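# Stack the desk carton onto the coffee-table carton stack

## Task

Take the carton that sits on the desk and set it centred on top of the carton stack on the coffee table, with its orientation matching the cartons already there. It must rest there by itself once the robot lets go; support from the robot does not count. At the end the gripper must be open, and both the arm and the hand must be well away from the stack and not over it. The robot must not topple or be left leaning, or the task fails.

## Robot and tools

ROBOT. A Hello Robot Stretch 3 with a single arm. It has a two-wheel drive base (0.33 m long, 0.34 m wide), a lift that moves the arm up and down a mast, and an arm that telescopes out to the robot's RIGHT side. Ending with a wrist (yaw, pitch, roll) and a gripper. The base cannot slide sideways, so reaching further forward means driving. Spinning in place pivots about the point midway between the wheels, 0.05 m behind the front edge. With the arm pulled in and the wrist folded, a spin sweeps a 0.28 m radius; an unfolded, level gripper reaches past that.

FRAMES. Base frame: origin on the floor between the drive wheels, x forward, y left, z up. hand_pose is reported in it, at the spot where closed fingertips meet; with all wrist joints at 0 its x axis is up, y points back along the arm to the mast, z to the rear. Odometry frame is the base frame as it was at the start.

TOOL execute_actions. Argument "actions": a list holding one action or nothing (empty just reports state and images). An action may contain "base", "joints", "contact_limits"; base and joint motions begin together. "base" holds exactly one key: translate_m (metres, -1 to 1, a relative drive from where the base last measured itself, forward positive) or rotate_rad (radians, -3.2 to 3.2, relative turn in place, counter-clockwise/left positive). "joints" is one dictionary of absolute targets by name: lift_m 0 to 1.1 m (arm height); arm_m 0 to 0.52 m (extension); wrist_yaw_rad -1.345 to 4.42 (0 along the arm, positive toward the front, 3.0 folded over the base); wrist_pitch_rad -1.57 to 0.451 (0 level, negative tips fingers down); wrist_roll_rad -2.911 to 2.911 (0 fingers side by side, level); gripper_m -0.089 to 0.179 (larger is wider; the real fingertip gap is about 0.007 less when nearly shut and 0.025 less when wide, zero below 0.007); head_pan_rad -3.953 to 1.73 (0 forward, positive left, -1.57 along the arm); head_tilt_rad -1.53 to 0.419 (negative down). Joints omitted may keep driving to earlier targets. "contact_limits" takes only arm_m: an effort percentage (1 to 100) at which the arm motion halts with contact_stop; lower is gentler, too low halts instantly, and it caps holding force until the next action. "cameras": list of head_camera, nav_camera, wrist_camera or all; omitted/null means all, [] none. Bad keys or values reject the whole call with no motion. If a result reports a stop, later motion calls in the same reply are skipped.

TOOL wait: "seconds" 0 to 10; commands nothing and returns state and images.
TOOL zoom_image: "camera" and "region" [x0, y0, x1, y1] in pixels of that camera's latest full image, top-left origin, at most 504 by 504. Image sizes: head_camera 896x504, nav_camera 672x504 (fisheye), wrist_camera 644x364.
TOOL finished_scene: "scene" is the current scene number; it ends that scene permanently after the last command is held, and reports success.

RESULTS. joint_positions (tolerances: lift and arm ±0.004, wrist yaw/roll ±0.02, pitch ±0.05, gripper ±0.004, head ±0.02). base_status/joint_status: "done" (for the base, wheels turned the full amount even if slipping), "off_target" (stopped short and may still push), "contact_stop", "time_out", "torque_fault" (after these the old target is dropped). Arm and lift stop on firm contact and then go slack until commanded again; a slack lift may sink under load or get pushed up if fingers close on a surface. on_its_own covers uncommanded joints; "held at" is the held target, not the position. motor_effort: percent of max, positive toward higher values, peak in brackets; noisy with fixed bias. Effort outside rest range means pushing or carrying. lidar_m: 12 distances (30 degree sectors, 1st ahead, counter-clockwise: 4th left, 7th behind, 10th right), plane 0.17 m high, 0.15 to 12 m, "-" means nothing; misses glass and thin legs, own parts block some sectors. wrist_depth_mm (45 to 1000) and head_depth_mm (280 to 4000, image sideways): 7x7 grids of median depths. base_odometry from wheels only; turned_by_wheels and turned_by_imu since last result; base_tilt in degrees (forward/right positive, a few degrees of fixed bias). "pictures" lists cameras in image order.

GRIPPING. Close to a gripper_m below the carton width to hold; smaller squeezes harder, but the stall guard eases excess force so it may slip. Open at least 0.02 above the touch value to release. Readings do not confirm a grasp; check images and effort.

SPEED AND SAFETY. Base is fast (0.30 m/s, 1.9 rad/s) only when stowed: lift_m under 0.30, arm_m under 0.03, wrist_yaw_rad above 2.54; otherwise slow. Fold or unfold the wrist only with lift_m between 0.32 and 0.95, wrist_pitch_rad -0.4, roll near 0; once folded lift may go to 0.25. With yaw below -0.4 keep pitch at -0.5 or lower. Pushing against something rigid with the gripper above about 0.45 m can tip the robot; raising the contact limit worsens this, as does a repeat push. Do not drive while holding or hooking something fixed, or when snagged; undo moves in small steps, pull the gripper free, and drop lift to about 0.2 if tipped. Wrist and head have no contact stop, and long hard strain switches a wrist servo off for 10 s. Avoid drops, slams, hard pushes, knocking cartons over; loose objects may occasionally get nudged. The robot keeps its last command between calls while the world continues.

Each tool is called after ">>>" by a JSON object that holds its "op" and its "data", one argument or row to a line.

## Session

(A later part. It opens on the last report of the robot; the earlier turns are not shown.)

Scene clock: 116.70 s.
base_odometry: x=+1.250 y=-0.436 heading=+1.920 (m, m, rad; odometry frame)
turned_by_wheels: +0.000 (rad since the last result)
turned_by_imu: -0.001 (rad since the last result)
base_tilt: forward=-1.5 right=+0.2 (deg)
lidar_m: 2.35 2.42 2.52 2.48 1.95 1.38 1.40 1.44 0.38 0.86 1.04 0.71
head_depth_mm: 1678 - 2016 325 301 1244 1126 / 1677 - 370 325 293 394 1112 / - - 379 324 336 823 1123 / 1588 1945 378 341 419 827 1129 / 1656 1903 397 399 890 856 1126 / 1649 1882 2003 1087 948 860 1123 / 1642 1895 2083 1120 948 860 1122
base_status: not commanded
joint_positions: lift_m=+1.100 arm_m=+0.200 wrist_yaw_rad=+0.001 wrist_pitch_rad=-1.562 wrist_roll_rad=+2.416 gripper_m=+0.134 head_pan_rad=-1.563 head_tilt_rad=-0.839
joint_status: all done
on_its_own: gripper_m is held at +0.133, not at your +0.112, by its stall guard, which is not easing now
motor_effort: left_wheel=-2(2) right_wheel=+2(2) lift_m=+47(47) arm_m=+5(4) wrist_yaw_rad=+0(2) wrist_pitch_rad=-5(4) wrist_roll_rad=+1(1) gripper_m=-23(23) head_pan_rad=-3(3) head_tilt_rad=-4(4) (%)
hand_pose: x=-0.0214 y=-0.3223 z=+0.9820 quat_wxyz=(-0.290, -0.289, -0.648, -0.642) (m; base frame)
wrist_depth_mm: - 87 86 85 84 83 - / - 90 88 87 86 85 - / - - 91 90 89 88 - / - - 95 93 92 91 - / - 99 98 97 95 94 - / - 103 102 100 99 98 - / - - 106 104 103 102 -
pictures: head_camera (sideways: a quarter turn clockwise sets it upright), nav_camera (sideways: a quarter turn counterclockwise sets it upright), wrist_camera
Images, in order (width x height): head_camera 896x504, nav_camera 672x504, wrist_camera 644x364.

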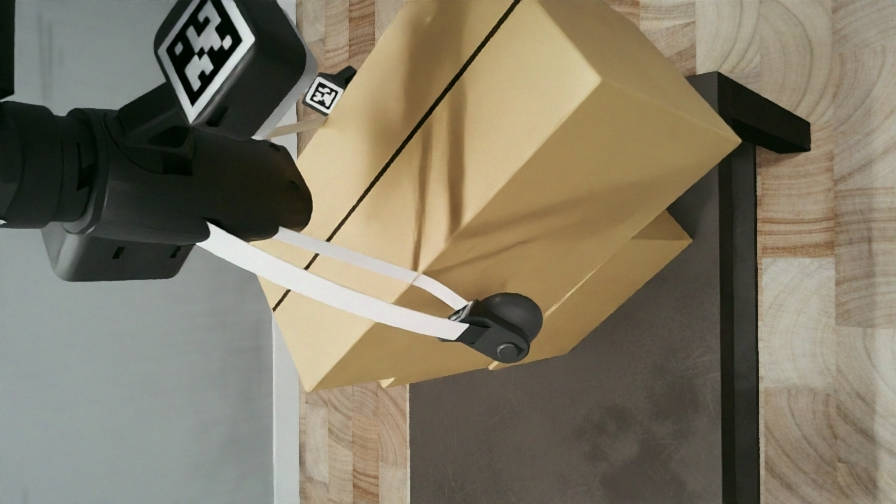

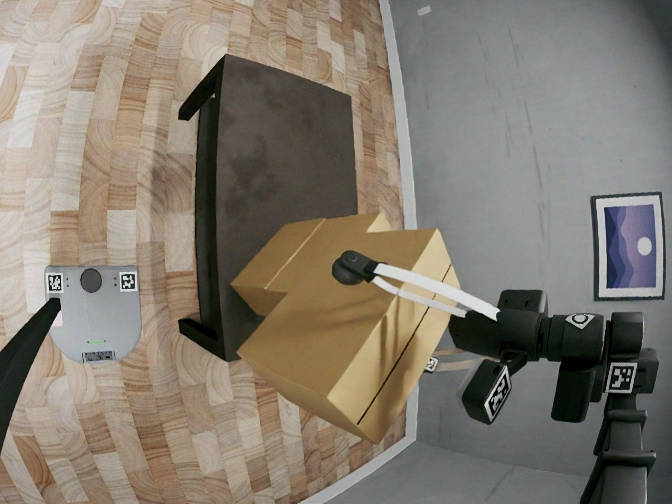

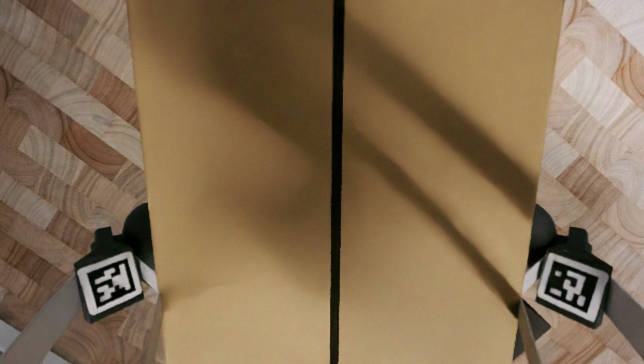

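>>> {"op": "execute_actions", "data": {
  "actions": [
    {"base":{"translate_m":0.053},"joints":{"arm_m":0.40}}
  ]
}}

Scene clock: 120.17 s.
base_odometry: x=+1.232 y=-0.386 heading=+1.920 (m, m, rad; odometry frame)
turned_by_wheels: +0.000 (rad since the last result)
turned_by_imu: -0.001 (rad since the last result)
base_tilt: forward=-1.8 right=+0.1 (deg)
lidar_m: 2.30 2.37 2.51 2.48 1.98 1.42 1.46 1.49 0.41 0.87 1.01 0.66
head_depth_mm: 1647 1870 521 1698 1461 1203 1124 / - 497 434 561 908 861 1106 / - 496 449 533 648 829 1129 / 1659 494 520 643 768 860 1129 / 1655 547 1903 780 913 858 1125 / 1652 1895 2067 1112 947 860 1130 / 1622 1885 2060 1115 949 857 1123
base_status: done
joint_positions: lift_m=+1.100 arm_m=+0.400 wrist_yaw_rad=+0.001 wrist_pitch_rad=-1.562 wrist_roll_rad=+2.417 gripper_m=+0.134 head_pan_rad=-1.563 head_tilt_rad=-0.839
joint_status: all done
on_its_own: gripper_m is held at +0.133, not at your +0.112, by its stall guard, which is not easing now
motor_effort: left_wheel=-2(3) right_wheel=+1(4) lift_m=+47(47) arm_m=+5(7) wrist_yaw_rad=-1(1) wrist_pitch_rad=-5(5) wrist_roll_rad=+1(1) gripper_m=-23(23) head_pan_rad=-3(4) head_tilt_rad=-5(5) (%)
hand_pose: x=-0.0214 y=-0.5224 z=+0.9820 quat_wxyz=(-0.291, -0.289, -0.648, -0.642) (m; base frame)
wrist_depth_mm: - 87 86 84 84 83 - / - 90 88 87 86 85 - / - - 91 90 89 88 - / - - 94 93 92 91 - / - 100 98 97 95 94 - / - 103 101 100 99 98 - / - - 105 104 103 102 -
pictures: head_camera (sideways: a quarter turn clockwise sets it upright), nav_camera (sideways: a quarter turn counterclockwise sets it upright), wrist_camera
Images, in order (width x height): head_camera 896x504, nav_camera 672x504, wrist_camera 644x364.

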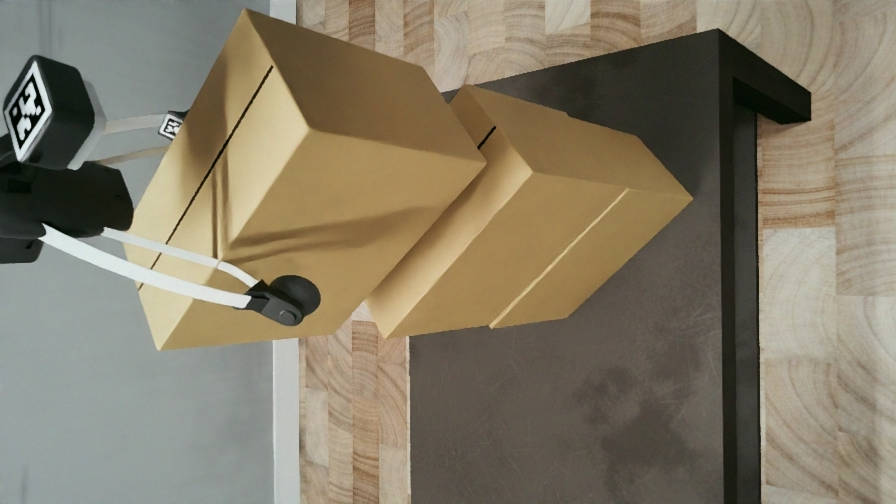

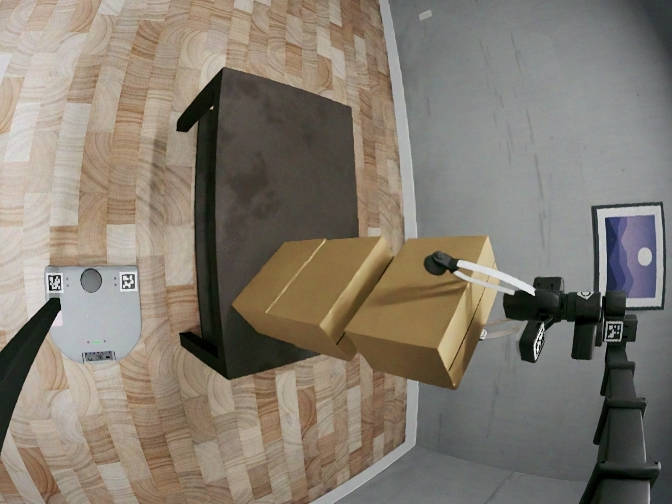

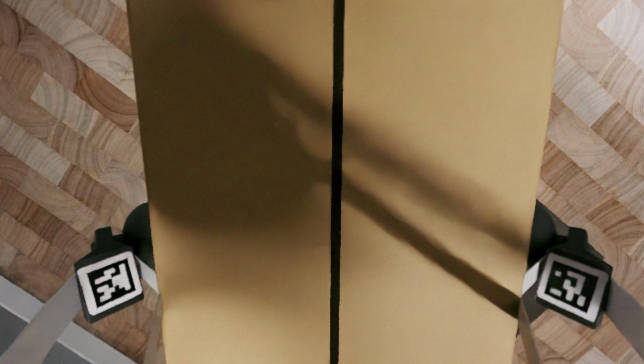

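>>> {"op": "execute_actions", "data": {
  "actions": [
    {"joints":{"lift_m":1.05}}
  ],
  "cameras": ["head_camera","nav_camera"]
}}

Scene clock: 122.33 s.
base_odometry: x=+1.232 y=-0.386 heading=+1.920 (m, m, rad; odometry frame)
turned_by_wheels: +0.000 (rad since the last result)
turned_by_imu: +0.000 (rad since the last result)
base_tilt: forward=-1.6 right=+0.0 (deg)
lidar_m: 2.30 2.36 2.52 2.48 1.97 1.42 1.45 1.50 0.41 0.87 1.01 0.66
head_depth_mm: 1654 1907 1962 1709 1458 1210 1131 / 1630 1946 485 558 910 857 1103 / - 558 488 534 653 828 1129 / 1625 584 520 623 766 857 1131 / 1638 1802 1303 783 911 860 1125 / 1631 1896 2092 1111 947 858 1127 / 1641 1903 2069 1110 949 859 1128
base_status: not commanded
joint_positions: lift_m=+1.050 arm_m=+0.400 wrist_yaw_rad=+0.001 wrist_pitch_rad=-1.562 wrist_roll_rad=+2.417 gripper_m=+0.134 head_pan_rad=-1.563 head_tilt_rad=-0.839
joint_status: all done
on_its_own: gripper_m is held at +0.133, not at your +0.112, by its stall guard, which is not easing now
motor_effort: left_wheel=-2(2) right_wheel=+1(1) lift_m=+31(45) arm_m=+5(5) wrist_yaw_rad=-1(2) wrist_pitch_rad=-5(5) wrist_roll_rad=+1(1) gripper_m=-23(24) head_pan_rad=-3(3) head_tilt_rad=-5(5) (%)
hand_pose: x=-0.0214 y=-0.5224 z=+0.9325 quat_wxyz=(-0.291, -0.289, -0.648, -0.642) (m; base frame)
wrist_depth_mm: - 87 85 84 83 82 960 / - 90 88 87 86 85 - / - - 91 90 89 88 - / - - 94 93 92 91 - / - 99 98 97 95 94 - / - 103 102 100 99 98 - / - - 105 104 102 103 -
pictures: head_camera (sideways: a quarter turn clockwise sets it upright), nav_camera (sideways: a quarter turn counterclockwise sets it upright)
Images, in order (width x height): head_camera 896x504, nav_camera 672x504.

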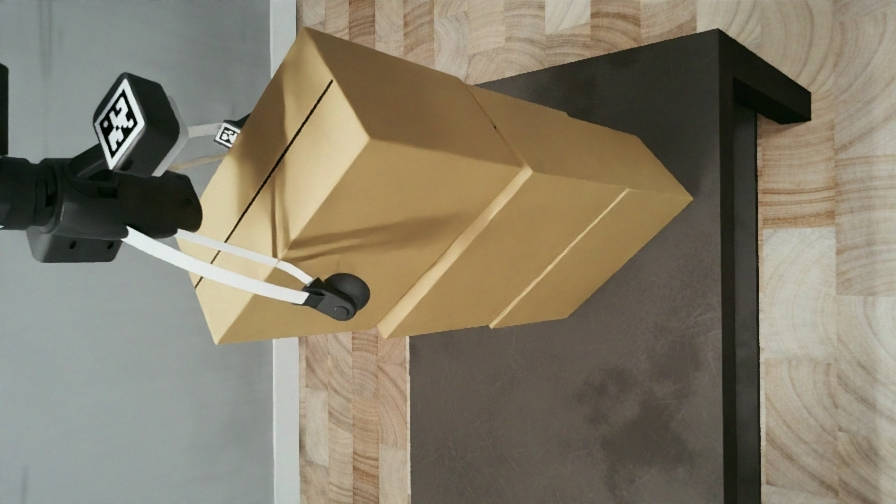

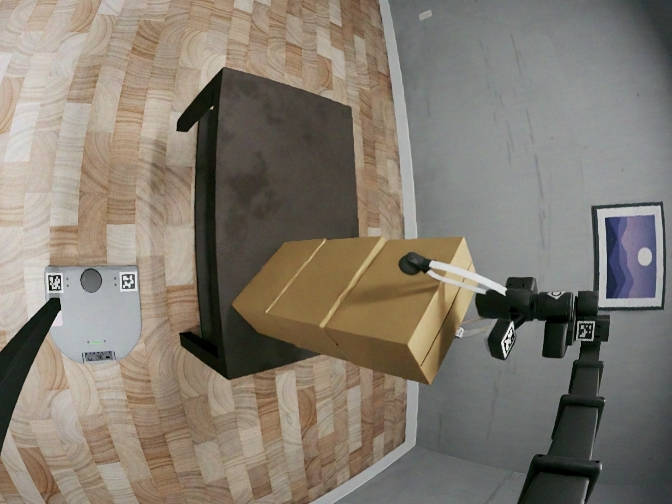

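>>> {"op": "zoom_image", "data": {
  "camera": "head_camera",
  "region": [340,60,700,360]
}}

Region (340, 60, 700, 360) of head_camera's 896x504 image, scaled by 1.400, with more detail than that image has.

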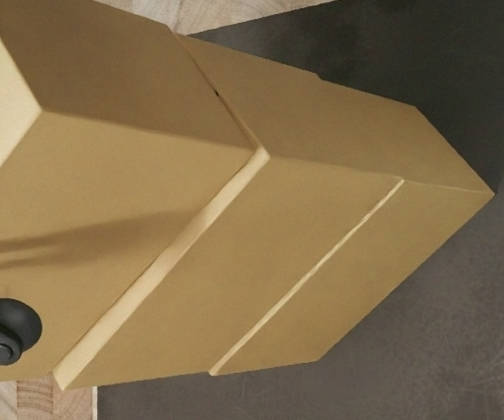

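>>> {"op": "execute_actions", "data": {
  "actions": [
    {"joints":{"lift_m":1.038}}
  ],
  "cameras": ["head_camera"]
}}

>>> {"op": "zoom_image", "data": {
  "camera": "head_camera",
  "region": [340,60,700,360]
}}

Scene clock: 124.47 s.
base_odometry: x=+1.232 y=-0.386 heading=+1.920 (m, m, rad; odometry frame)
turned_by_wheels: +0.000 (rad since the last result)
turned_by_imu: +0.000 (rad since the last result)
base_tilt: forward=-1.5 right=+0.1 (deg)
lidar_m: 2.30 2.37 2.51 2.48 1.97 1.42 1.45 1.50 0.41 0.87 1.01 0.67
head_depth_mm: 1660 1892 1952 1709 1458 1197 1121 / 1650 1951 485 551 910 862 1116 / - 560 490 536 653 822 1125 / 1615 591 523 625 768 858 1127 / 1638 1811 691 783 913 860 1129 / 1643 1888 2087 1116 951 862 1123 / 1642 1895 2074 1113 951 858 1133
base_status: not commanded
joint_positions: lift_m=+1.047 arm_m=+0.400 wrist_yaw_rad=+0.001 wrist_pitch_rad=-1.562 wrist_roll_rad=+2.417 gripper_m=+0.134 head_pan_rad=-1.563 head_tilt_rad=-0.840
joint_status: lift_m contact_stop (moved -0.004 of -0.012)
on_its_own: gripper_m is held at +0.133, not at your +0.112, by its stall guard, which is not easing now; lift_m is slack since a contact_stop, until your next command for it (your +1.038 is given up)
motor_effort: left_wheel=-1(2) right_wheel=+1(2) lift_m=+38(40) arm_m=+5(5) wrist_yaw_rad=-1(1) wrist_pitch_rad=-5(6) wrist_roll_rad=+1(1) gripper_m=-23(24) head_pan_rad=-3(3) head_tilt_rad=-4(4) (%)
hand_pose: x=-0.0214 y=-0.5225 z=+0.9289 quat_wxyz=(-0.291, -0.289, -0.648, -0.642) (m; base frame)
wrist_depth_mm: - 85 84 83 82 81 950 / - 89 87 86 84 84 989 / - 92 90 89 88 87 - / - - 93 92 91 90 - / - 99 97 96 95 94 - / - 103 101 100 99 97 - / - - 106 104 103 103 -
pictures: head_camera (sideways: a quarter turn clockwise sets it upright)
Images, in order (width x height): head_camera 896x504.

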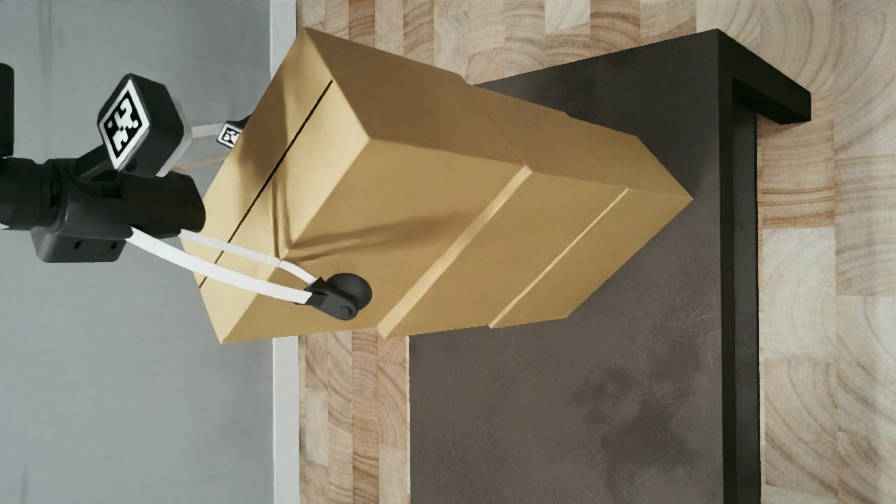

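Region (340, 60, 700, 360) of head_camera's 896x504 image, scaled by 1.400, with more detail than that image has.

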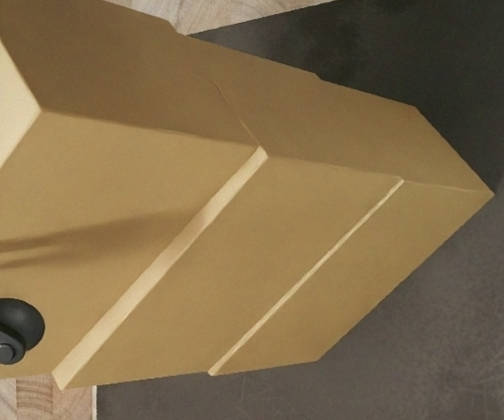

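>>> {"op": "execute_actions", "data": {
  "actions": [
    {"joints":{"lift_m":1.058}}
  ],
  "cameras": []
}}

>>> {"op": "execute_actions", "data": {
  "actions": [
    {"base":{"translate_m":0.007},"joints":{"arm_m":0.393,"wrist_roll_rad":2.39}}
  ],
  "cameras": []
}}

>>> {"op": "execute_actions", "data": {
  "actions": [
    {"joints":{"lift_m":1.049}}
  ],
  "cameras": ["head_camera"]
}}

>>> {"op": "zoom_image", "data": {
  "camera": "head_camera",
  "region": [340,60,700,360]
}}

Scene clock: 126.43 s.
base_odometry: x=+1.232 y=-0.386 heading=+1.920 (m, m, rad; odometry frame)
turned_by_wheels: +0.000 (rad since the last result)
turned_by_imu: +0.000 (rad since the last result)
base_tilt: forward=-1.6 right=+0.1 (deg)
lidar_m: 2.30 2.37 2.51 2.48 1.97 1.42 1.45 1.50 0.41 0.87 1.01 0.66
head_depth_mm: 1652 1912 1965 1700 1454 1208 1131 / 1624 1912 475 558 911 860 1108 / - 550 476 534 651 827 1129 / 1647 560 520 625 770 857 1131 / 1647 1783 1919 782 908 858 1126 / 1653 1881 2070 1114 952 856 1137 / 1639 1878 2047 1112 950 860 1121
base_status: not commanded
joint_positions: lift_m=+1.058 arm_m=+0.400 wrist_yaw_rad=+0.001 wrist_pitch_rad=-1.562 wrist_roll_rad=+2.417 gripper_m=+0.134 head_pan_rad=-1.563 head_tilt_rad=-0.840
joint_status: all done
on_its_own: gripper_m is held at +0.133, not at your +0.112, by its stall guard, which is not easing now
motor_effort: left_wheel=+0(1) right_wheel=+1(1) lift_m=+48(49) arm_m=+5(5) wrist_yaw_rad=-2(1) wrist_pitch_rad=-5(5) wrist_roll_rad=+1(1) gripper_m=-23(23) head_pan_rad=-3(4) head_tilt_rad=-5(5) (%)
hand_pose: x=-0.0214 y=-0.5225 z=+0.9399 quat_wxyz=(-0.291, -0.289, -0.648, -0.642) (m; base frame)
wrist_depth_mm: - 87 85 84 83 82 950 / - 90 88 87 86 85 - / - - 91 90 89 88 - / - - 94 93 92 91 - / - 100 98 96 95 94 - / - 103 101 100 99 98 - / - - 105 104 103 102 -
pictures: none
No camera images: the call's "cameras" was empty. Leave "cameras" out to get every camera's image.

Scene clock: 128.00 s.
base_odometry: x=+1.230 y=-0.380 heading=+1.920 (m, m, rad; odometry frame)
turned_by_wheels: +0.000 (rad since the last result)
turned_by_imu: +0.000 (rad since the last result)
base_tilt: forward=-1.6 right=+0.1 (deg)
lidar_m: 2.29 2.36 2.52 2.48 1.98 1.43 1.46 1.50 0.41 0.87 1.01 0.66
head_depth_mm: 1656 1900 1905 1680 1453 1201 1131 / 1624 1908 475 544 897 856 1114 / - 550 474 529 663 831 1131 / 1633 559 513 629 784 857 1131 / 1644 1802 651 814 929 856 1126 / 1648 1889 2092 1117 952 859 1129 / 1635 1871 2046 1114 951 857 1131
base_status: done
joint_positions: lift_m=+1.058 arm_m=+0.393 wrist_yaw_rad=+0.001 wrist_pitch_rad=-1.562 wrist_roll_rad=+2.394 gripper_m=+0.134 head_pan_rad=-1.563 head_tilt_rad=-0.840
joint_status: all done
on_its_own: gripper_m is held at +0.133, not at your +0.112, by its stall guard, which is not easing now
motor_effort: left_wheel=+0(1) right_wheel=+0(4) lift_m=+48(47) arm_m=-6(6) wrist_yaw_rad=-1(1) wrist_pitch_rad=-5(5) wrist_roll_rad=-2(1) gripper_m=-23(23) head_pan_rad=-3(2) head_tilt_rad=-5(4) (%)
hand_pose: x=-0.0214 y=-0.5163 z=+0.9399 quat_wxyz=(-0.283, -0.282, -0.651, -0.645) (m; base frame)
wrist_depth_mm: - 87 85 84 83 82 949 / - 90 88 87 86 85 - / - - 91 90 89 88 - / - - 95 93 92 91 - / - 99 98 96 95 94 - / - 103 102 100 99 98 - / - - 106 104 102 102 -
pictures: none
No camera images: the call's "cameras" was empty. Leave "cameras" out to get every camera's image.

Scene clock: 128.70 s.
base_odometry: x=+1.230 y=-0.380 heading=+1.920 (m, m, rad; odometry frame)
turned_by_wheels: +0.000 (rad since the last result)
turned_by_imu: +0.000 (rad since the last result)
base_tilt: forward=-1.7 right=+0.0 (deg)
lidar_m: 2.30 2.36 2.52 2.48 1.97 1.42 1.46 1.50 0.41 0.87 1.00 0.65
head_depth_mm: 1655 1906 1953 1680 1451 1204 1126 / 1661 1935 475 542 890 860 1104 / - 557 488 527 664 830 1119 / 1624 587 519 627 782 861 1127 / 1640 1822 647 815 932 861 1126 / 1658 1884 2061 1115 950 861 1126 / 1642 1893 2040 1112 950 858 1128
base_status: not commanded
joint_positions: lift_m=+1.049 arm_m=+0.393 wrist_yaw_rad=+0.001 wrist_pitch_rad=-1.562 wrist_roll_rad=+2.394 gripper_m=+0.134 head_pan_rad=-1.563 head_tilt_rad=-0.840
joint_status: all done
on_its_own: gripper_m is held at +0.133, not at your +0.112, by its stall guard, which is not easing now
motor_effort: left_wheel=+0(0) right_wheel=+1(0) lift_m=+31(41) arm_m=-6(7) wrist_yaw_rad=+0(0) wrist_pitch_rad=-5(5) wrist_roll_rad=-2(2) gripper_m=-24(24) head_pan_rad=-3(4) head_tilt_rad=-5(5) (%)
hand_pose: x=-0.0214 y=-0.5163 z=+0.9315 quat_wxyz=(-0.283, -0.282, -0.651, -0.645) (m; base frame)
wrist_depth_mm: - 87 85 84 83 82 954 / - 90 88 87 86 85 - / - - 91 90 89 87 - / - - 94 93 92 91 - / - 99 98 96 95 94 - / - 103 102 100 99 98 - / - - 106 104 102 102 -
pictures: head_camera (sideways: a quarter turn clockwise sets it upright)
Images, in order (width x height): head_camera 896x504.

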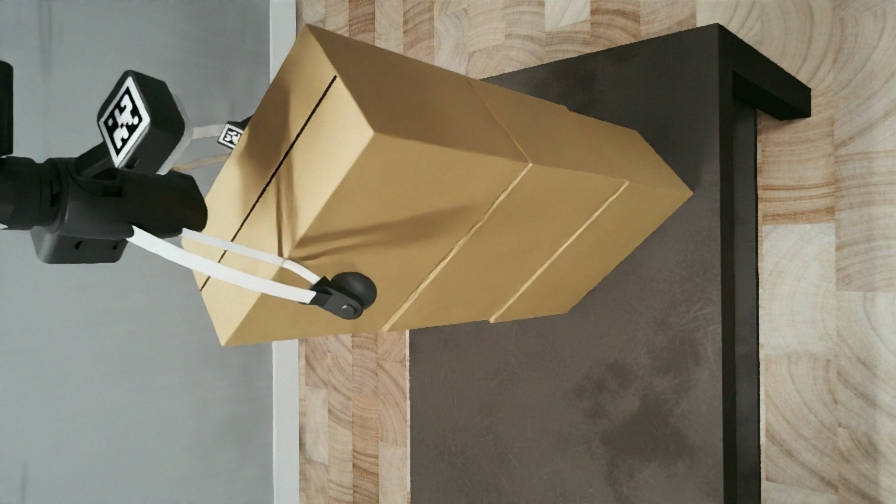

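Region (340, 60, 700, 360) of head_camera's 896x504 image, scaled by 1.400, with more detail than that image has.

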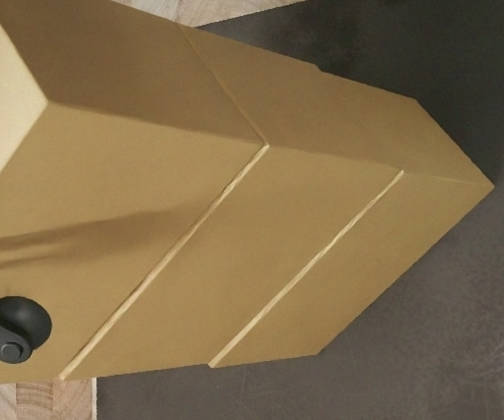

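Well aligned. Set down and release.

>>> {"op": "execute_actions", "data": {
  "actions": [
    {"joints":{"lift_m":1.045}}
  ],
  "cameras": []
}}

>>> {"op": "execute_actions", "data": {
  "actions": [],
  "cameras": []
}}

Scene clock: 129.67 s.
base_odometry: x=+1.230 y=-0.380 heading=+1.920 (m, m, rad; odometry frame)
turned_by_wheels: +0.000 (rad since the last result)
turned_by_imu: +0.000 (rad since the last result)
base_tilt: forward=-1.7 right=+0.1 (deg)
lidar_m: 2.30 2.36 2.52 2.48 1.97 1.43 1.46 1.50 0.41 0.87 1.01 0.66
head_depth_mm: 1645 1891 1957 1662 1469 1205 1124 / 1661 1937 476 540 893 858 1103 / - 561 490 530 664 826 1128 / 1611 1187 522 629 782 857 1124 / 1633 1814 656 815 930 860 1130 / 1644 1884 2060 1108 950 857 1128 / 1641 1867 2058 1118 955 861 1124
base_status: not commanded
joint_positions: lift_m=+1.047 arm_m=+0.393 wrist_yaw_rad=+0.001 wrist_pitch_rad=-1.561 wrist_roll_rad=+2.394 gripper_m=+0.134 head_pan_rad=-1.563 head_tilt_rad=-0.840
joint_status: lift_m contact_stop (moved -0.003 of -0.004)
on_its_own: gripper_m is held at +0.133, not at your +0.112, by its stall guard, which is not easing now; lift_m is slack since a contact_stop, until your next command for it
motor_effort: left_wheel=-1(1) right_wheel=+1(1) lift_m=+37(38) arm_m=-6(6) wrist_yaw_rad=-1(1) wrist_pitch_rad=-5(6) wrist_roll_rad=-2(2) gripper_m=-24(24) head_pan_rad=-3(3) head_tilt_rad=-5(5) (%)
hand_pose: x=-0.0214 y=-0.5164 z=+0.9288 quat_wxyz=(-0.283, -0.281, -0.651, -0.645) (m; base frame)
wrist_depth_mm: - 85 84 83 82 81 934 / - 89 87 86 85 84 970 / - 92 90 89 88 87 - / - - 93 92 91 90 - / - 99 97 96 95 93 - / - 103 101 100 99 97 - / - - 106 104 103 103 -
pictures: none
No camera images: the call's "cameras" was empty. Leave "cameras" out to get every camera's image.

not run: a stop came earlier in this reply.

>>> {"op": "execute_actions", "data": {
  "actions": [
    {"joints":{"gripper_m":0.179,"lift_m":1.048}}
  ],
  "cameras": []
}}

>>> {"op": "execute_actions", "data": {
  "actions": [
    {"joints":{"lift_m":1.1}}
  ],
  "cameras": ["head_camera"]
}}

Scene clock: 131.20 s.
base_odometry: x=+1.230 y=-0.380 heading=+1.920 (m, m, rad; odometry frame)
turned_by_wheels: +0.000 (rad since the last result)
turned_by_imu: +0.000 (rad since the last result)
base_tilt: forward=-1.6 right=+0.0 (deg)
lidar_m: 2.29 2.36 2.52 2.49 1.96 1.43 1.46 1.50 0.41 0.87 1.01 0.66
head_depth_mm: 1658 1880 1972 1676 1465 1205 1124 / 1654 1951 475 539 889 861 1108 / - 561 489 527 662 828 1129 / 1627 579 522 626 782 858 1128 / 1641 1819 655 813 930 859 1130 / 1648 1903 2066 1113 949 860 1132 / 1648 1915 2069 1114 952 858 1130
base_status: not commanded
joint_positions: lift_m=+1.048 arm_m=+0.393 wrist_yaw_rad=+0.001 wrist_pitch_rad=-1.562 wrist_roll_rad=+2.394 gripper_m=+0.179 head_pan_rad=-1.563 head_tilt_rad=-0.840
joint_status: all done
motor_effort: left_wheel=+0(1) right_wheel=+1(1) lift_m=+45(44) arm_m=-6(6) wrist_yaw_rad=-1(2) wrist_pitch_rad=-5(5) wrist_roll_rad=-2(2) gripper_m=-1(93) head_pan_rad=-3(3) head_tilt_rad=-5(4) (%)
hand_pose: x=-0.0214 y=-0.5163 z=+0.9300 quat_wxyz=(-0.283, -0.281, -0.651, -0.645) (m; base frame)
wrist_depth_mm: - 85 84 83 82 81 957 / - 89 87 86 85 84 - / - 92 90 89 88 87 - / - - 93 92 91 90 - / - 99 97 96 95 94 - / - 103 101 100 98 98 - / - - 106 104 103 103 -
pictures: none
No camera images: the call's "cameras" was empty. Leave "cameras" out to get every camera's image.

Scene clock: 132.50 s.
base_odometry: x=+1.230 y=-0.380 heading=+1.920 (m, m, rad; odometry frame)
turned_by_wheels: +0.000 (rad since the last result)
turned_by_imu: +0.000 (rad since the last result)
base_tilt: forward=-1.5 right=+0.0 (deg)
lidar_m: 2.30 2.36 2.51 2.49 1.97 1.43 1.46 1.50 0.41 0.87 1.01 0.66
head_depth_mm: 1664 1853 510 1711 1463 1199 1127 / - 497 431 550 894 860 1109 / - 496 447 528 664 830 1125 / 1639 494 514 643 784 856 1127 / 1664 533 702 813 932 862 1124 / 1645 1899 2063 1116 946 858 1131 / 1651 1884 2065 1118 950 857 1130
base_status: not commanded
joint_positions: lift_m=+1.100 arm_m=+0.393 wrist_yaw_rad=+0.001 wrist_pitch_rad=-1.562 wrist_roll_rad=+2.394 gripper_m=+0.179 head_pan_rad=-1.563 head_tilt_rad=-0.840
joint_status: all done
motor_effort: left_wheel=+0(0) right_wheel=+1(1) lift_m=+48(49) arm_m=-5(6) wrist_yaw_rad=-1(2) wrist_pitch_rad=-5(5) wrist_roll_rad=-2(2) gripper_m=-1(1) head_pan_rad=-2(4) head_tilt_rad=-5(4) (%)
hand_pose: x=-0.0214 y=-0.5163 z=+0.9819 quat_wxyz=(-0.283, -0.281, -0.651, -0.645) (m; base frame)
wrist_depth_mm: - 87 86 85 84 83 - / - 90 88 87 86 85 - / - - 91 90 89 88 - / - - 95 93 92 91 - / - 100 98 97 95 94 - / - 103 101 100 99 98 - / - - 105 104 102 102 -
pictures: head_camera (sideways: a quarter turn clockwise sets it upright)
Images, in order (width x height): head_camera 896x504.

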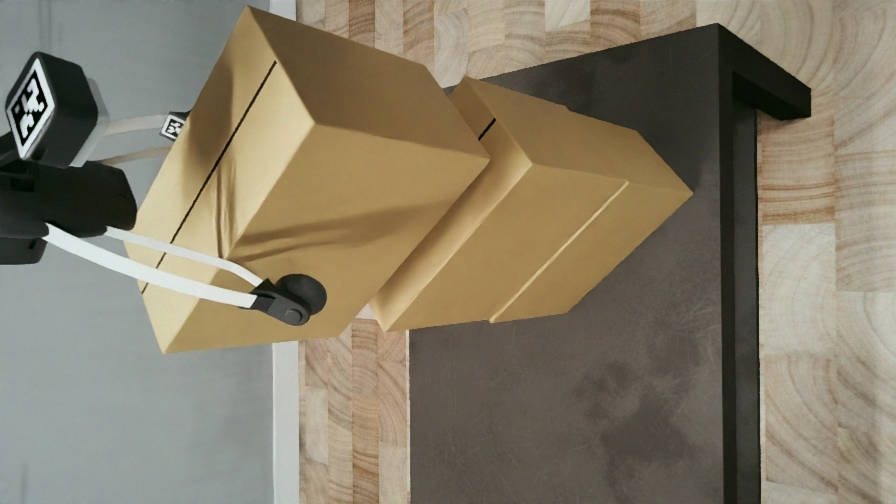

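>>> {"op": "execute_actions", "data": {
  "actions": [
    {"joints":{"lift_m":1.054}}
  ],
  "cameras": []
}}

>>> {"op": "execute_actions", "data": {
  "actions": [
    {"joints":{"wrist_roll_rad":2.5}}
  ],
  "cameras": []
}}

>>> {"op": "execute_actions", "data": {
  "actions": [
    {"joints":{"wrist_roll_rad":2.39}}
  ],
  "cameras": ["wrist_camera","head_camera"]
}}

Scene clock: 137.70 s.
base_odometry: x=+1.230 y=-0.380 heading=+1.920 (m, m, rad; odometry frame)
turned_by_wheels: +0.000 (rad since the last result)
turned_by_imu: -0.001 (rad since the last result)
base_tilt: forward=-1.6 right=-0.1 (deg)
lidar_m: 2.29 2.37 2.51 2.48 1.97 1.43 1.46 1.50 0.41 0.87 1.01 0.66
head_depth_mm: 1660 1920 1965 1716 1455 1200 1127 / 1625 1930 474 546 894 856 1111 / - 549 481 530 662 827 1126 / 1646 574 515 629 786 864 1128 / 1652 1815 652 818 929 859 1133 / 1645 1887 2062 1111 949 857 1135 / 1638 1886 2064 1114 948 857 1126
base_status: not commanded
joint_positions: lift_m=+1.054 arm_m=+0.393 wrist_yaw_rad=+0.001 wrist_pitch_rad=-1.562 wrist_roll_rad=+2.394 gripper_m=+0.179 head_pan_rad=-1.563 head_tilt_rad=-0.840
joint_status: all done
motor_effort: left_wheel=+0(0) right_wheel=+1(1) lift_m=+31(42) arm_m=-5(5) wrist_yaw_rad=-2(1) wrist_pitch_rad=-5(5) wrist_roll_rad=-2(2) gripper_m=-1(1) head_pan_rad=-4(3) head_tilt_rad=-5(4) (%)
hand_pose: x=-0.0214 y=-0.5163 z=+0.9365 quat_wxyz=(-0.283, -0.281, -0.651, -0.645) (m; base frame)
wrist_depth_mm: - 88 86 85 84 83 940 / - 90 88 87 86 85 - / - - 91 90 89 88 - / - - 94 93 92 91 - / - 99 98 97 95 94 - / - 103 102 100 98 98 - / - - 106 104 102 102 -
pictures: none
No camera images: the call's "cameras" was empty. Leave "cameras" out to get every camera's image.

Scene clock: 138.37 s.
base_odometry: x=+1.230 y=-0.380 heading=+1.920 (m, m, rad; odometry frame)
turned_by_wheels: +0.000 (rad since the last result)
turned_by_imu: +0.000 (rad since the last result)
base_tilt: forward=-1.6 right=-0.1 (deg)
lidar_m: 2.29 2.37 2.52 2.49 1.97 1.42 1.46 1.50 0.41 0.87 1.01 0.66
head_depth_mm: 1667 1904 2000 1700 1467 1209 1127 / 1612 1930 473 545 894 860 1111 / - 548 474 516 663 828 1128 / 1660 564 512 627 782 860 1129 / 1653 1827 1914 815 931 864 1129 / 1630 1890 2064 1109 946 858 1127 / 1635 1887 2069 1111 949 859 1130
base_status: not commanded
joint_positions: lift_m=+1.054 arm_m=+0.393 wrist_yaw_rad=+0.001 wrist_pitch_rad=-1.562 wrist_roll_rad=+2.496 gripper_m=+0.179 head_pan_rad=-1.563 head_tilt_rad=-0.840
joint_status: all done
motor_effort: left_wheel=+0(0) right_wheel=+0(1) lift_m=+31(31) arm_m=-6(6) wrist_yaw_rad=-1(1) wrist_pitch_rad=-5(5) wrist_roll_rad=+1(3) gripper_m=-1(1) head_pan_rad=-3(3) head_tilt_rad=-5(4) (%)
hand_pose: x=-0.0214 y=-0.5163 z=+0.9365 quat_wxyz=(-0.316, -0.314, -0.636, -0.630) (m; base frame)
wrist_depth_mm: - 88 86 85 84 83 951 / - 90 88 87 86 85 - / - - 91 90 89 88 - / - - 95 93 92 91 - / - 99 98 97 95 94 663 / - 103 101 100 99 98 - / - - 105 104 102 102 -
pictures: none
No camera images: the call's "cameras" was empty. Leave "cameras" out to get every camera's image.

Scene clock: 139.03 s.
base_odometry: x=+1.230 y=-0.380 heading=+1.920 (m, m, rad; odometry frame)
turned_by_wheels: +0.000 (rad since the last result)
turned_by_imu: +0.000 (rad since the last result)
base_tilt: forward=-1.7 right=+0.1 (deg)
lidar_m: 2.29 2.36 2.50 2.48 1.97 1.43 1.46 1.50 0.41 0.87 1.01 0.66
head_depth_mm: 1650 1900 1945 1718 1452 1204 1127 / 1615 1938 475 546 893 860 1110 / - 548 481 530 663 830 1134 / 1653 573 513 633 784 861 1123 / 1649 1812 651 812 930 859 1123 / 1652 1900 2090 1113 949 859 1126 / 1650 1878 2051 1115 946 858 1128
base_status: not commanded
joint_positions: lift_m=+1.054 arm_m=+0.393 wrist_yaw_rad=+0.001 wrist_pitch_rad=-1.562 wrist_roll_rad=+2.395 gripper_m=+0.179 head_pan_rad=-1.563 head_tilt_rad=-0.840
joint_status: all done
motor_effort: left_wheel=+0(0) right_wheel=+1(1) lift_m=+31(31) arm_m=-5(6) wrist_yaw_rad=-1(1) wrist_pitch_rad=-5(5) wrist_roll_rad=-2(2) gripper_m=-1(1) head_pan_rad=-3(3) head_tilt_rad=-5(5) (%)
hand_pose: x=-0.0214 y=-0.5163 z=+0.9365 quat_wxyz=(-0.284, -0.282, -0.651, -0.645) (m; base frame)
wrist_depth_mm: - 87 86 85 84 83 941 / - 90 88 87 86 85 - / - - 92 90 89 88 - / - - 95 93 92 91 - / - 99 98 96 95 94 - / - 103 102 100 99 98 - / - - 105 104 102 102 -
pictures: head_camera (sideways: a quarter turn clockwise sets it upright), wrist_camera
Images, in order (width x height): head_camera 896x504, wrist_camera 644x364.

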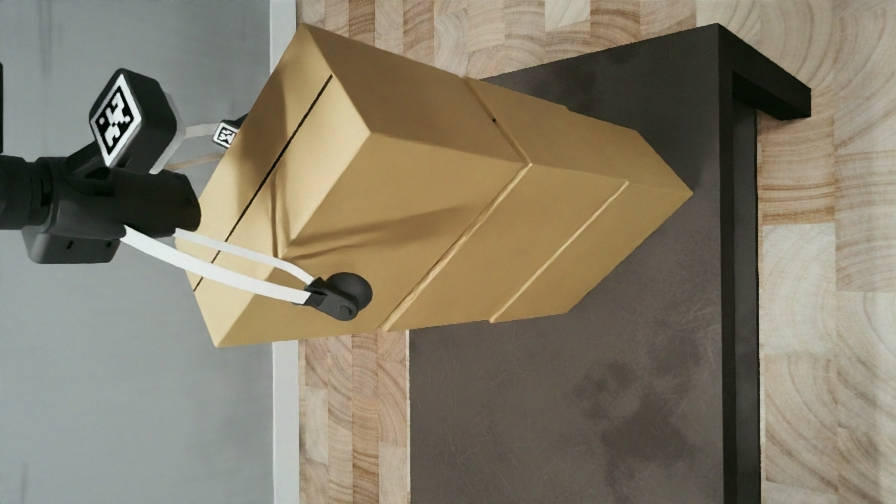

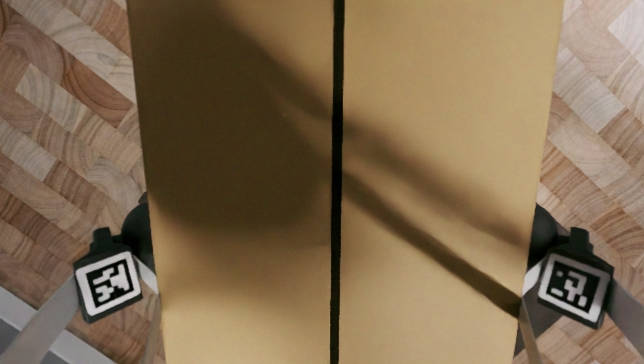

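>>> {"op": "execute_actions", "data": {
  "actions": [
    {"joints":{"lift_m":1.1}}
  ],
  "cameras": []
}}

>>> {"op": "execute_actions", "data": {
  "actions": [
    {"joints":{"wrist_yaw_rad":0.75,"wrist_roll_rad":0.0}}
  ]
}}

Scene clock: 144.10 s.
base_odometry: x=+1.230 y=-0.380 heading=+1.920 (m, m, rad; odometry frame)
turned_by_wheels: +0.000 (rad since the last result)
turned_by_imu: -0.001 (rad since the last result)
base_tilt: forward=-1.7 right=+0.1 (deg)
lidar_m: 2.29 2.36 2.52 2.48 1.98 1.42 1.46 1.50 0.41 0.87 1.01 0.66
head_depth_mm: 1653 1854 510 1709 1471 1195 1121 / - 497 431 549 892 857 1116 / - 496 446 531 664 829 1123 / 1653 494 515 645 782 860 1120 / 1641 533 706 815 932 856 1128 / 1642 1898 2066 1117 950 857 1126 / 1642 1873 2074 1112 951 857 1125
base_status: not commanded
joint_positions: lift_m=+1.100 arm_m=+0.393 wrist_yaw_rad=+0.001 wrist_pitch_rad=-1.562 wrist_roll_rad=+2.394 gripper_m=+0.179 head_pan_rad=-1.563 head_tilt_rad=-0.840
joint_status: all done
motor_effort: left_wheel=-1(1) right_wheel=+1(1) lift_m=+47(49) arm_m=-6(6) wrist_yaw_rad=+0(0) wrist_pitch_rad=-5(5) wrist_roll_rad=-2(2) gripper_m=-1(1) head_pan_rad=-3(3) head_tilt_rad=-4(5) (%)
hand_pose: x=-0.0214 y=-0.5163 z=+0.9819 quat_wxyz=(-0.283, -0.282, -0.651, -0.645) (m; base frame)
wrist_depth_mm: - 88 86 85 84 83 - / - 90 88 87 86 85 - / - - 91 90 89 88 - / - - 94 93 92 91 - / - 100 98 97 95 94 - / - 103 101 100 99 98 - / - - 105 104 102 102 -
pictures: none
No camera images: the call's "cameras" was empty. Leave "cameras" out to get every camera's image.

Scene clock: 145.97 s.
base_odometry: x=+1.230 y=-0.380 heading=+1.920 (m, m, rad; odometry frame)
turned_by_wheels: +0.000 (rad since the last result)
turned_by_imu: +0.000 (rad since the last result)
base_tilt: forward=-1.7 right=+0.1 (deg)
lidar_m: 2.30 2.36 2.52 2.49 1.97 1.43 1.46 1.50 0.41 0.87 1.01 0.66
head_depth_mm: 1671 1829 1916 1716 1458 1209 1125 / 1691 490 451 605 890 859 1109 / - 495 471 567 660 826 1133 / 1679 501 547 650 782 862 1127 / 1647 557 1906 812 931 857 1132 / 1644 1880 2059 1108 947 861 1129 / 1646 1885 2067 1120 947 864 1129
base_status: not commanded
joint_positions: lift_m=+1.100 arm_m=+0.393 wrist_yaw_rad=+0.747 wrist_pitch_rad=-1.563 wrist_roll_rad=+0.004 gripper_m=+0.179 head_pan_rad=-1.563 head_tilt_rad=-0.840
joint_status: all done
motor_effort: left_wheel=+0(0) right_wheel=+1(1) lift_m=+47(47) arm_m=-6(6) wrist_yaw_rad=+2(3) wrist_pitch_rad=-4(5) wrist_roll_rad=-2(2) gripper_m=+0(1) head_pan_rad=-3(3) head_tilt_rad=-5(4) (%)
hand_pose: x=-0.0367 y=-0.5222 z=+0.9820 quat_wxyz=(+0.649, +0.646, -0.287, -0.283) (m; base frame)
wrist_depth_mm: - 87 86 85 84 82 - / - 90 88 87 86 85 - / - - 91 90 89 88 - / - - 95 93 92 91 - / - 99 98 97 95 94 - / - 103 101 100 99 98 - / - - 105 104 102 102 -
pictures: head_camera (sideways: a quarter turn clockwise sets it upright), nav_camera (sideways: a quarter turn counterclockwise sets it upright), wrist_camera
Images, in order (width x height): head_camera 896x504, nav_camera 672x504, wrist_camera 644x364.

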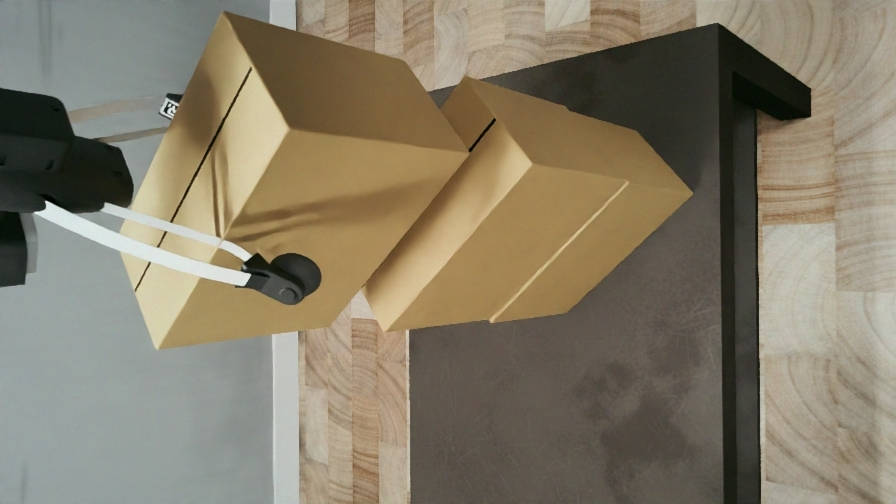

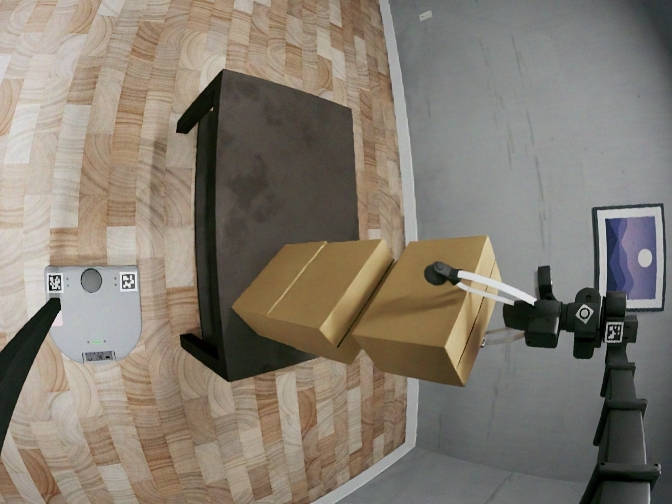

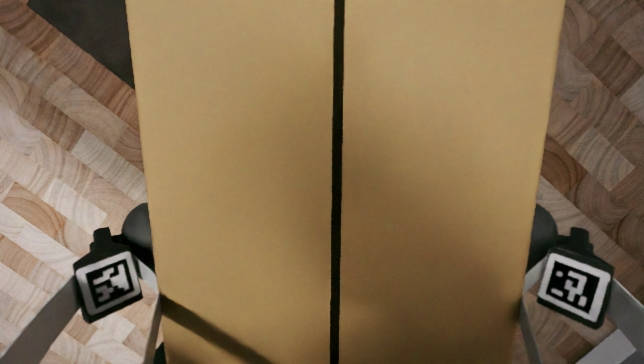

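>>> {"op": "execute_actions", "data": {
  "actions": [
    {"base":{"translate_m":0.004},"joints":{"arm_m":0.376,"lift_m":1.053}}
  ],
  "cameras": ["head_camera"]
}}

>>> {"op": "zoom_image", "data": {
  "camera": "head_camera",
  "region": [340,60,700,360]
}}

Scene clock: 148.00 s.
base_odometry: x=+1.228 y=-0.376 heading=+1.920 (m, m, rad; odometry frame)
turned_by_wheels: +0.000 (rad since the last result)
turned_by_imu: -0.001 (rad since the last result)
base_tilt: forward=-1.5 right=+0.0 (deg)
lidar_m: 2.29 2.36 2.52 2.49 1.98 1.43 1.46 1.51 0.41 0.87 1.01 0.65
head_depth_mm: 1659 1906 1909 1668 1421 877 1133 / 1612 1862 478 548 892 857 1106 / - 547 481 537 658 837 1122 / 1603 593 518 634 790 858 1127 / 1653 1799 650 1034 930 862 1134 / 1646 1897 2078 1115 951 859 1125 / 1642 1891 2092 1111 949 859 1132
base_status: done
joint_positions: lift_m=+1.053 arm_m=+0.376 wrist_yaw_rad=+0.747 wrist_pitch_rad=-1.564 wrist_roll_rad=+0.004 gripper_m=+0.179 head_pan_rad=-1.563 head_tilt_rad=-0.840
joint_status: all done
motor_effort: left_wheel=+0(4) right_wheel=+0(3) lift_m=+30(43) arm_m=-6(7) wrist_yaw_rad=+1(3) wrist_pitch_rad=-3(4) wrist_roll_rad=-2(2) gripper_m=-1(1) head_pan_rad=-3(3) head_tilt_rad=-4(5) (%)
hand_pose: x=-0.0368 y=-0.5051 z=+0.9356 quat_wxyz=(+0.648, +0.646, -0.286, -0.283) (m; base frame)
wrist_depth_mm: - 88 86 85 84 83 964 / - 90 89 87 86 85 - / - - 91 90 89 88 - / - - 94 93 92 91 - / - 99 98 96 95 94 - / - 103 101 100 99 98 - / - - 105 104 102 102 -
pictures: head_camera (sideways: a quarter turn clockwise sets it upright)
Images, in order (width x height): head_camera 896x504.

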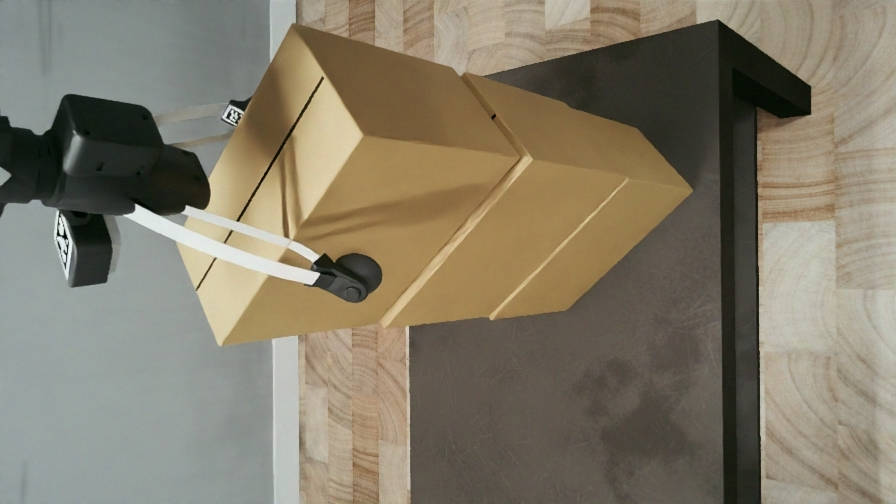

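Region (340, 60, 700, 360) of head_camera's 896x504 image, scaled by 1.400, with more detail than that image has.

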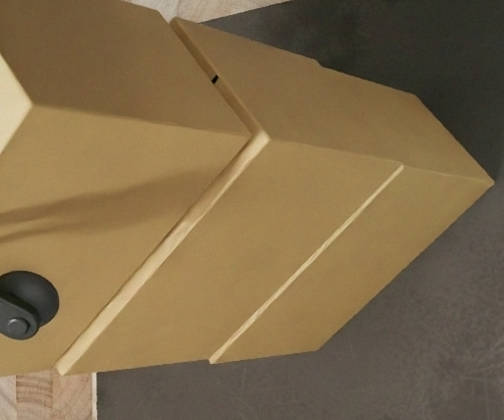

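>>> {"op": "execute_actions", "data": {
  "actions": [
    {"base":{"translate_m":-0.005},"joints":{"arm_m":0.364}}
  ],
  "cameras": []
}}

>>> {"op": "execute_actions", "data": {
  "actions": [
    {"joints":{"lift_m":1.048}}
  ],
  "cameras": ["head_camera"]
}}

>>> {"op": "zoom_image", "data": {
  "camera": "head_camera",
  "region": [340,60,700,360]
}}

Scene clock: 149.53 s.
base_odometry: x=+1.230 y=-0.381 heading=+1.920 (m, m, rad; odometry frame)
turned_by_wheels: +0.000 (rad since the last result)
turned_by_imu: +0.000 (rad since the last result)
base_tilt: forward=-1.6 right=+0.2 (deg)
lidar_m: 2.30 2.37 2.51 2.49 1.97 1.42 1.46 1.50 0.41 0.87 1.01 0.66
head_depth_mm: 1647 1932 1904 1667 1447 1204 1122 / 1624 1908 464 523 894 861 1117 / - 547 480 520 661 826 1129 / 1589 1769 514 628 785 861 1128 / 1651 1827 626 818 930 858 1126 / 1626 1876 2083 1115 945 861 1129 / 1639 1885 2057 1114 949 860 1135
base_status: done
joint_positions: lift_m=+1.053 arm_m=+0.364 wrist_yaw_rad=+0.747 wrist_pitch_rad=-1.564 wrist_roll_rad=+0.004 gripper_m=+0.179 head_pan_rad=-1.563 head_tilt_rad=-0.840
joint_status: all done
motor_effort: left_wheel=+0(3) right_wheel=+1(4) lift_m=+30(31) arm_m=-6(7) wrist_yaw_rad=+2(2) wrist_pitch_rad=-3(3) wrist_roll_rad=-2(2) gripper_m=-1(1) head_pan_rad=-3(2) head_tilt_rad=-5(5) (%)
hand_pose: x=-0.0368 y=-0.4930 z=+0.9356 quat_wxyz=(+0.648, +0.646, -0.286, -0.283) (m; base frame)
wrist_depth_mm: - 88 86 85 84 83 979 / - 91 89 87 86 85 - / - - 92 90 89 88 - / - - 95 93 92 91 - / - 100 98 96 95 94 - / - 103 102 100 99 98 - / - - 106 104 102 102 -
pictures: none
No camera images: the call's "cameras" was empty. Leave "cameras" out to get every camera's image.

Scene clock: 150.13 s.
base_odometry: x=+1.230 y=-0.381 heading=+1.920 (m, m, rad; odometry frame)
turned_by_wheels: +0.000 (rad since the last result)
turned_by_imu: +0.000 (rad since the last result)
base_tilt: forward=-1.8 right=+0.1 (deg)
lidar_m: 2.30 2.36 2.51 2.49 1.97 1.43 1.46 1.50 0.41 0.87 1.01 0.66
head_depth_mm: 1660 1904 1955 1669 1454 1207 1122 / 1637 1870 474 528 891 860 1109 / - 556 485 522 659 826 1125 / 1614 1794 519 627 782 858 1133 / 1650 1809 625 815 927 859 1126 / 1640 1895 2064 1119 949 859 1129 / 1650 1894 2054 1114 949 861 1125
base_status: not commanded
joint_positions: lift_m=+1.048 arm_m=+0.364 wrist_yaw_rad=+0.747 wrist_pitch_rad=-1.565 wrist_roll_rad=+0.004 gripper_m=+0.179 head_pan_rad=-1.563 head_tilt_rad=-0.840
joint_status: all done
motor_effort: left_wheel=+0(0) right_wheel=+1(1) lift_m=+31(31) arm_m=-6(6) wrist_yaw_rad=+2(3) wrist_pitch_rad=-3(3) wrist_roll_rad=-2(2) gripper_m=-1(1) head_pan_rad=-3(3) head_tilt_rad=-5(5) (%)
hand_pose: x=-0.0369 y=-0.4930 z=+0.9306 quat_wxyz=(+0.648, +0.646, -0.286, -0.283) (m; base frame)
wrist_depth_mm: - 86 85 84 83 82 955 / - 90 88 87 86 84 - / - - 91 90 88 87 - / - - 94 93 92 91 - / - 99 98 96 95 94 - / - 103 101 100 99 97 - / - - 106 104 102 103 -
pictures: head_camera (sideways: a quarter turn clockwise sets it upright)
Images, in order (width x height): head_camera 896x504.

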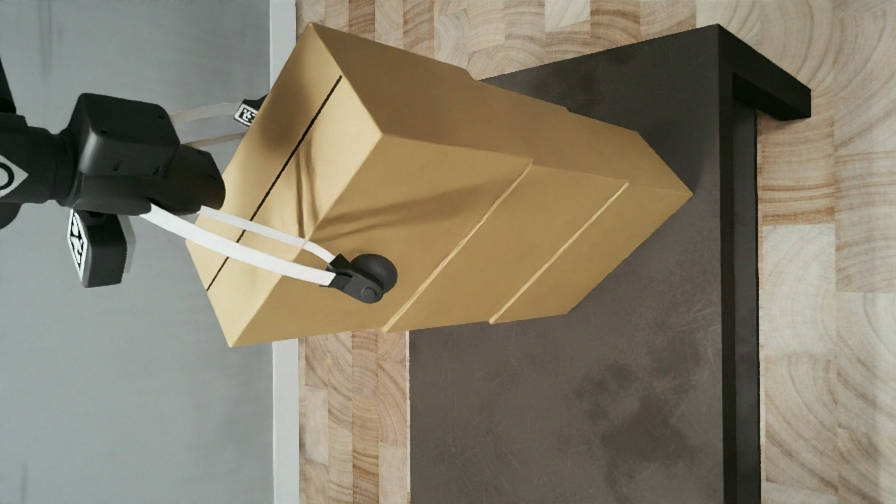

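Region (340, 60, 700, 360) of head_camera's 896x504 image, scaled by 1.400, with more detail than that image has.

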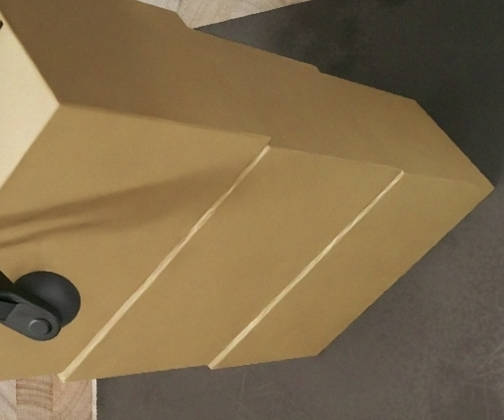

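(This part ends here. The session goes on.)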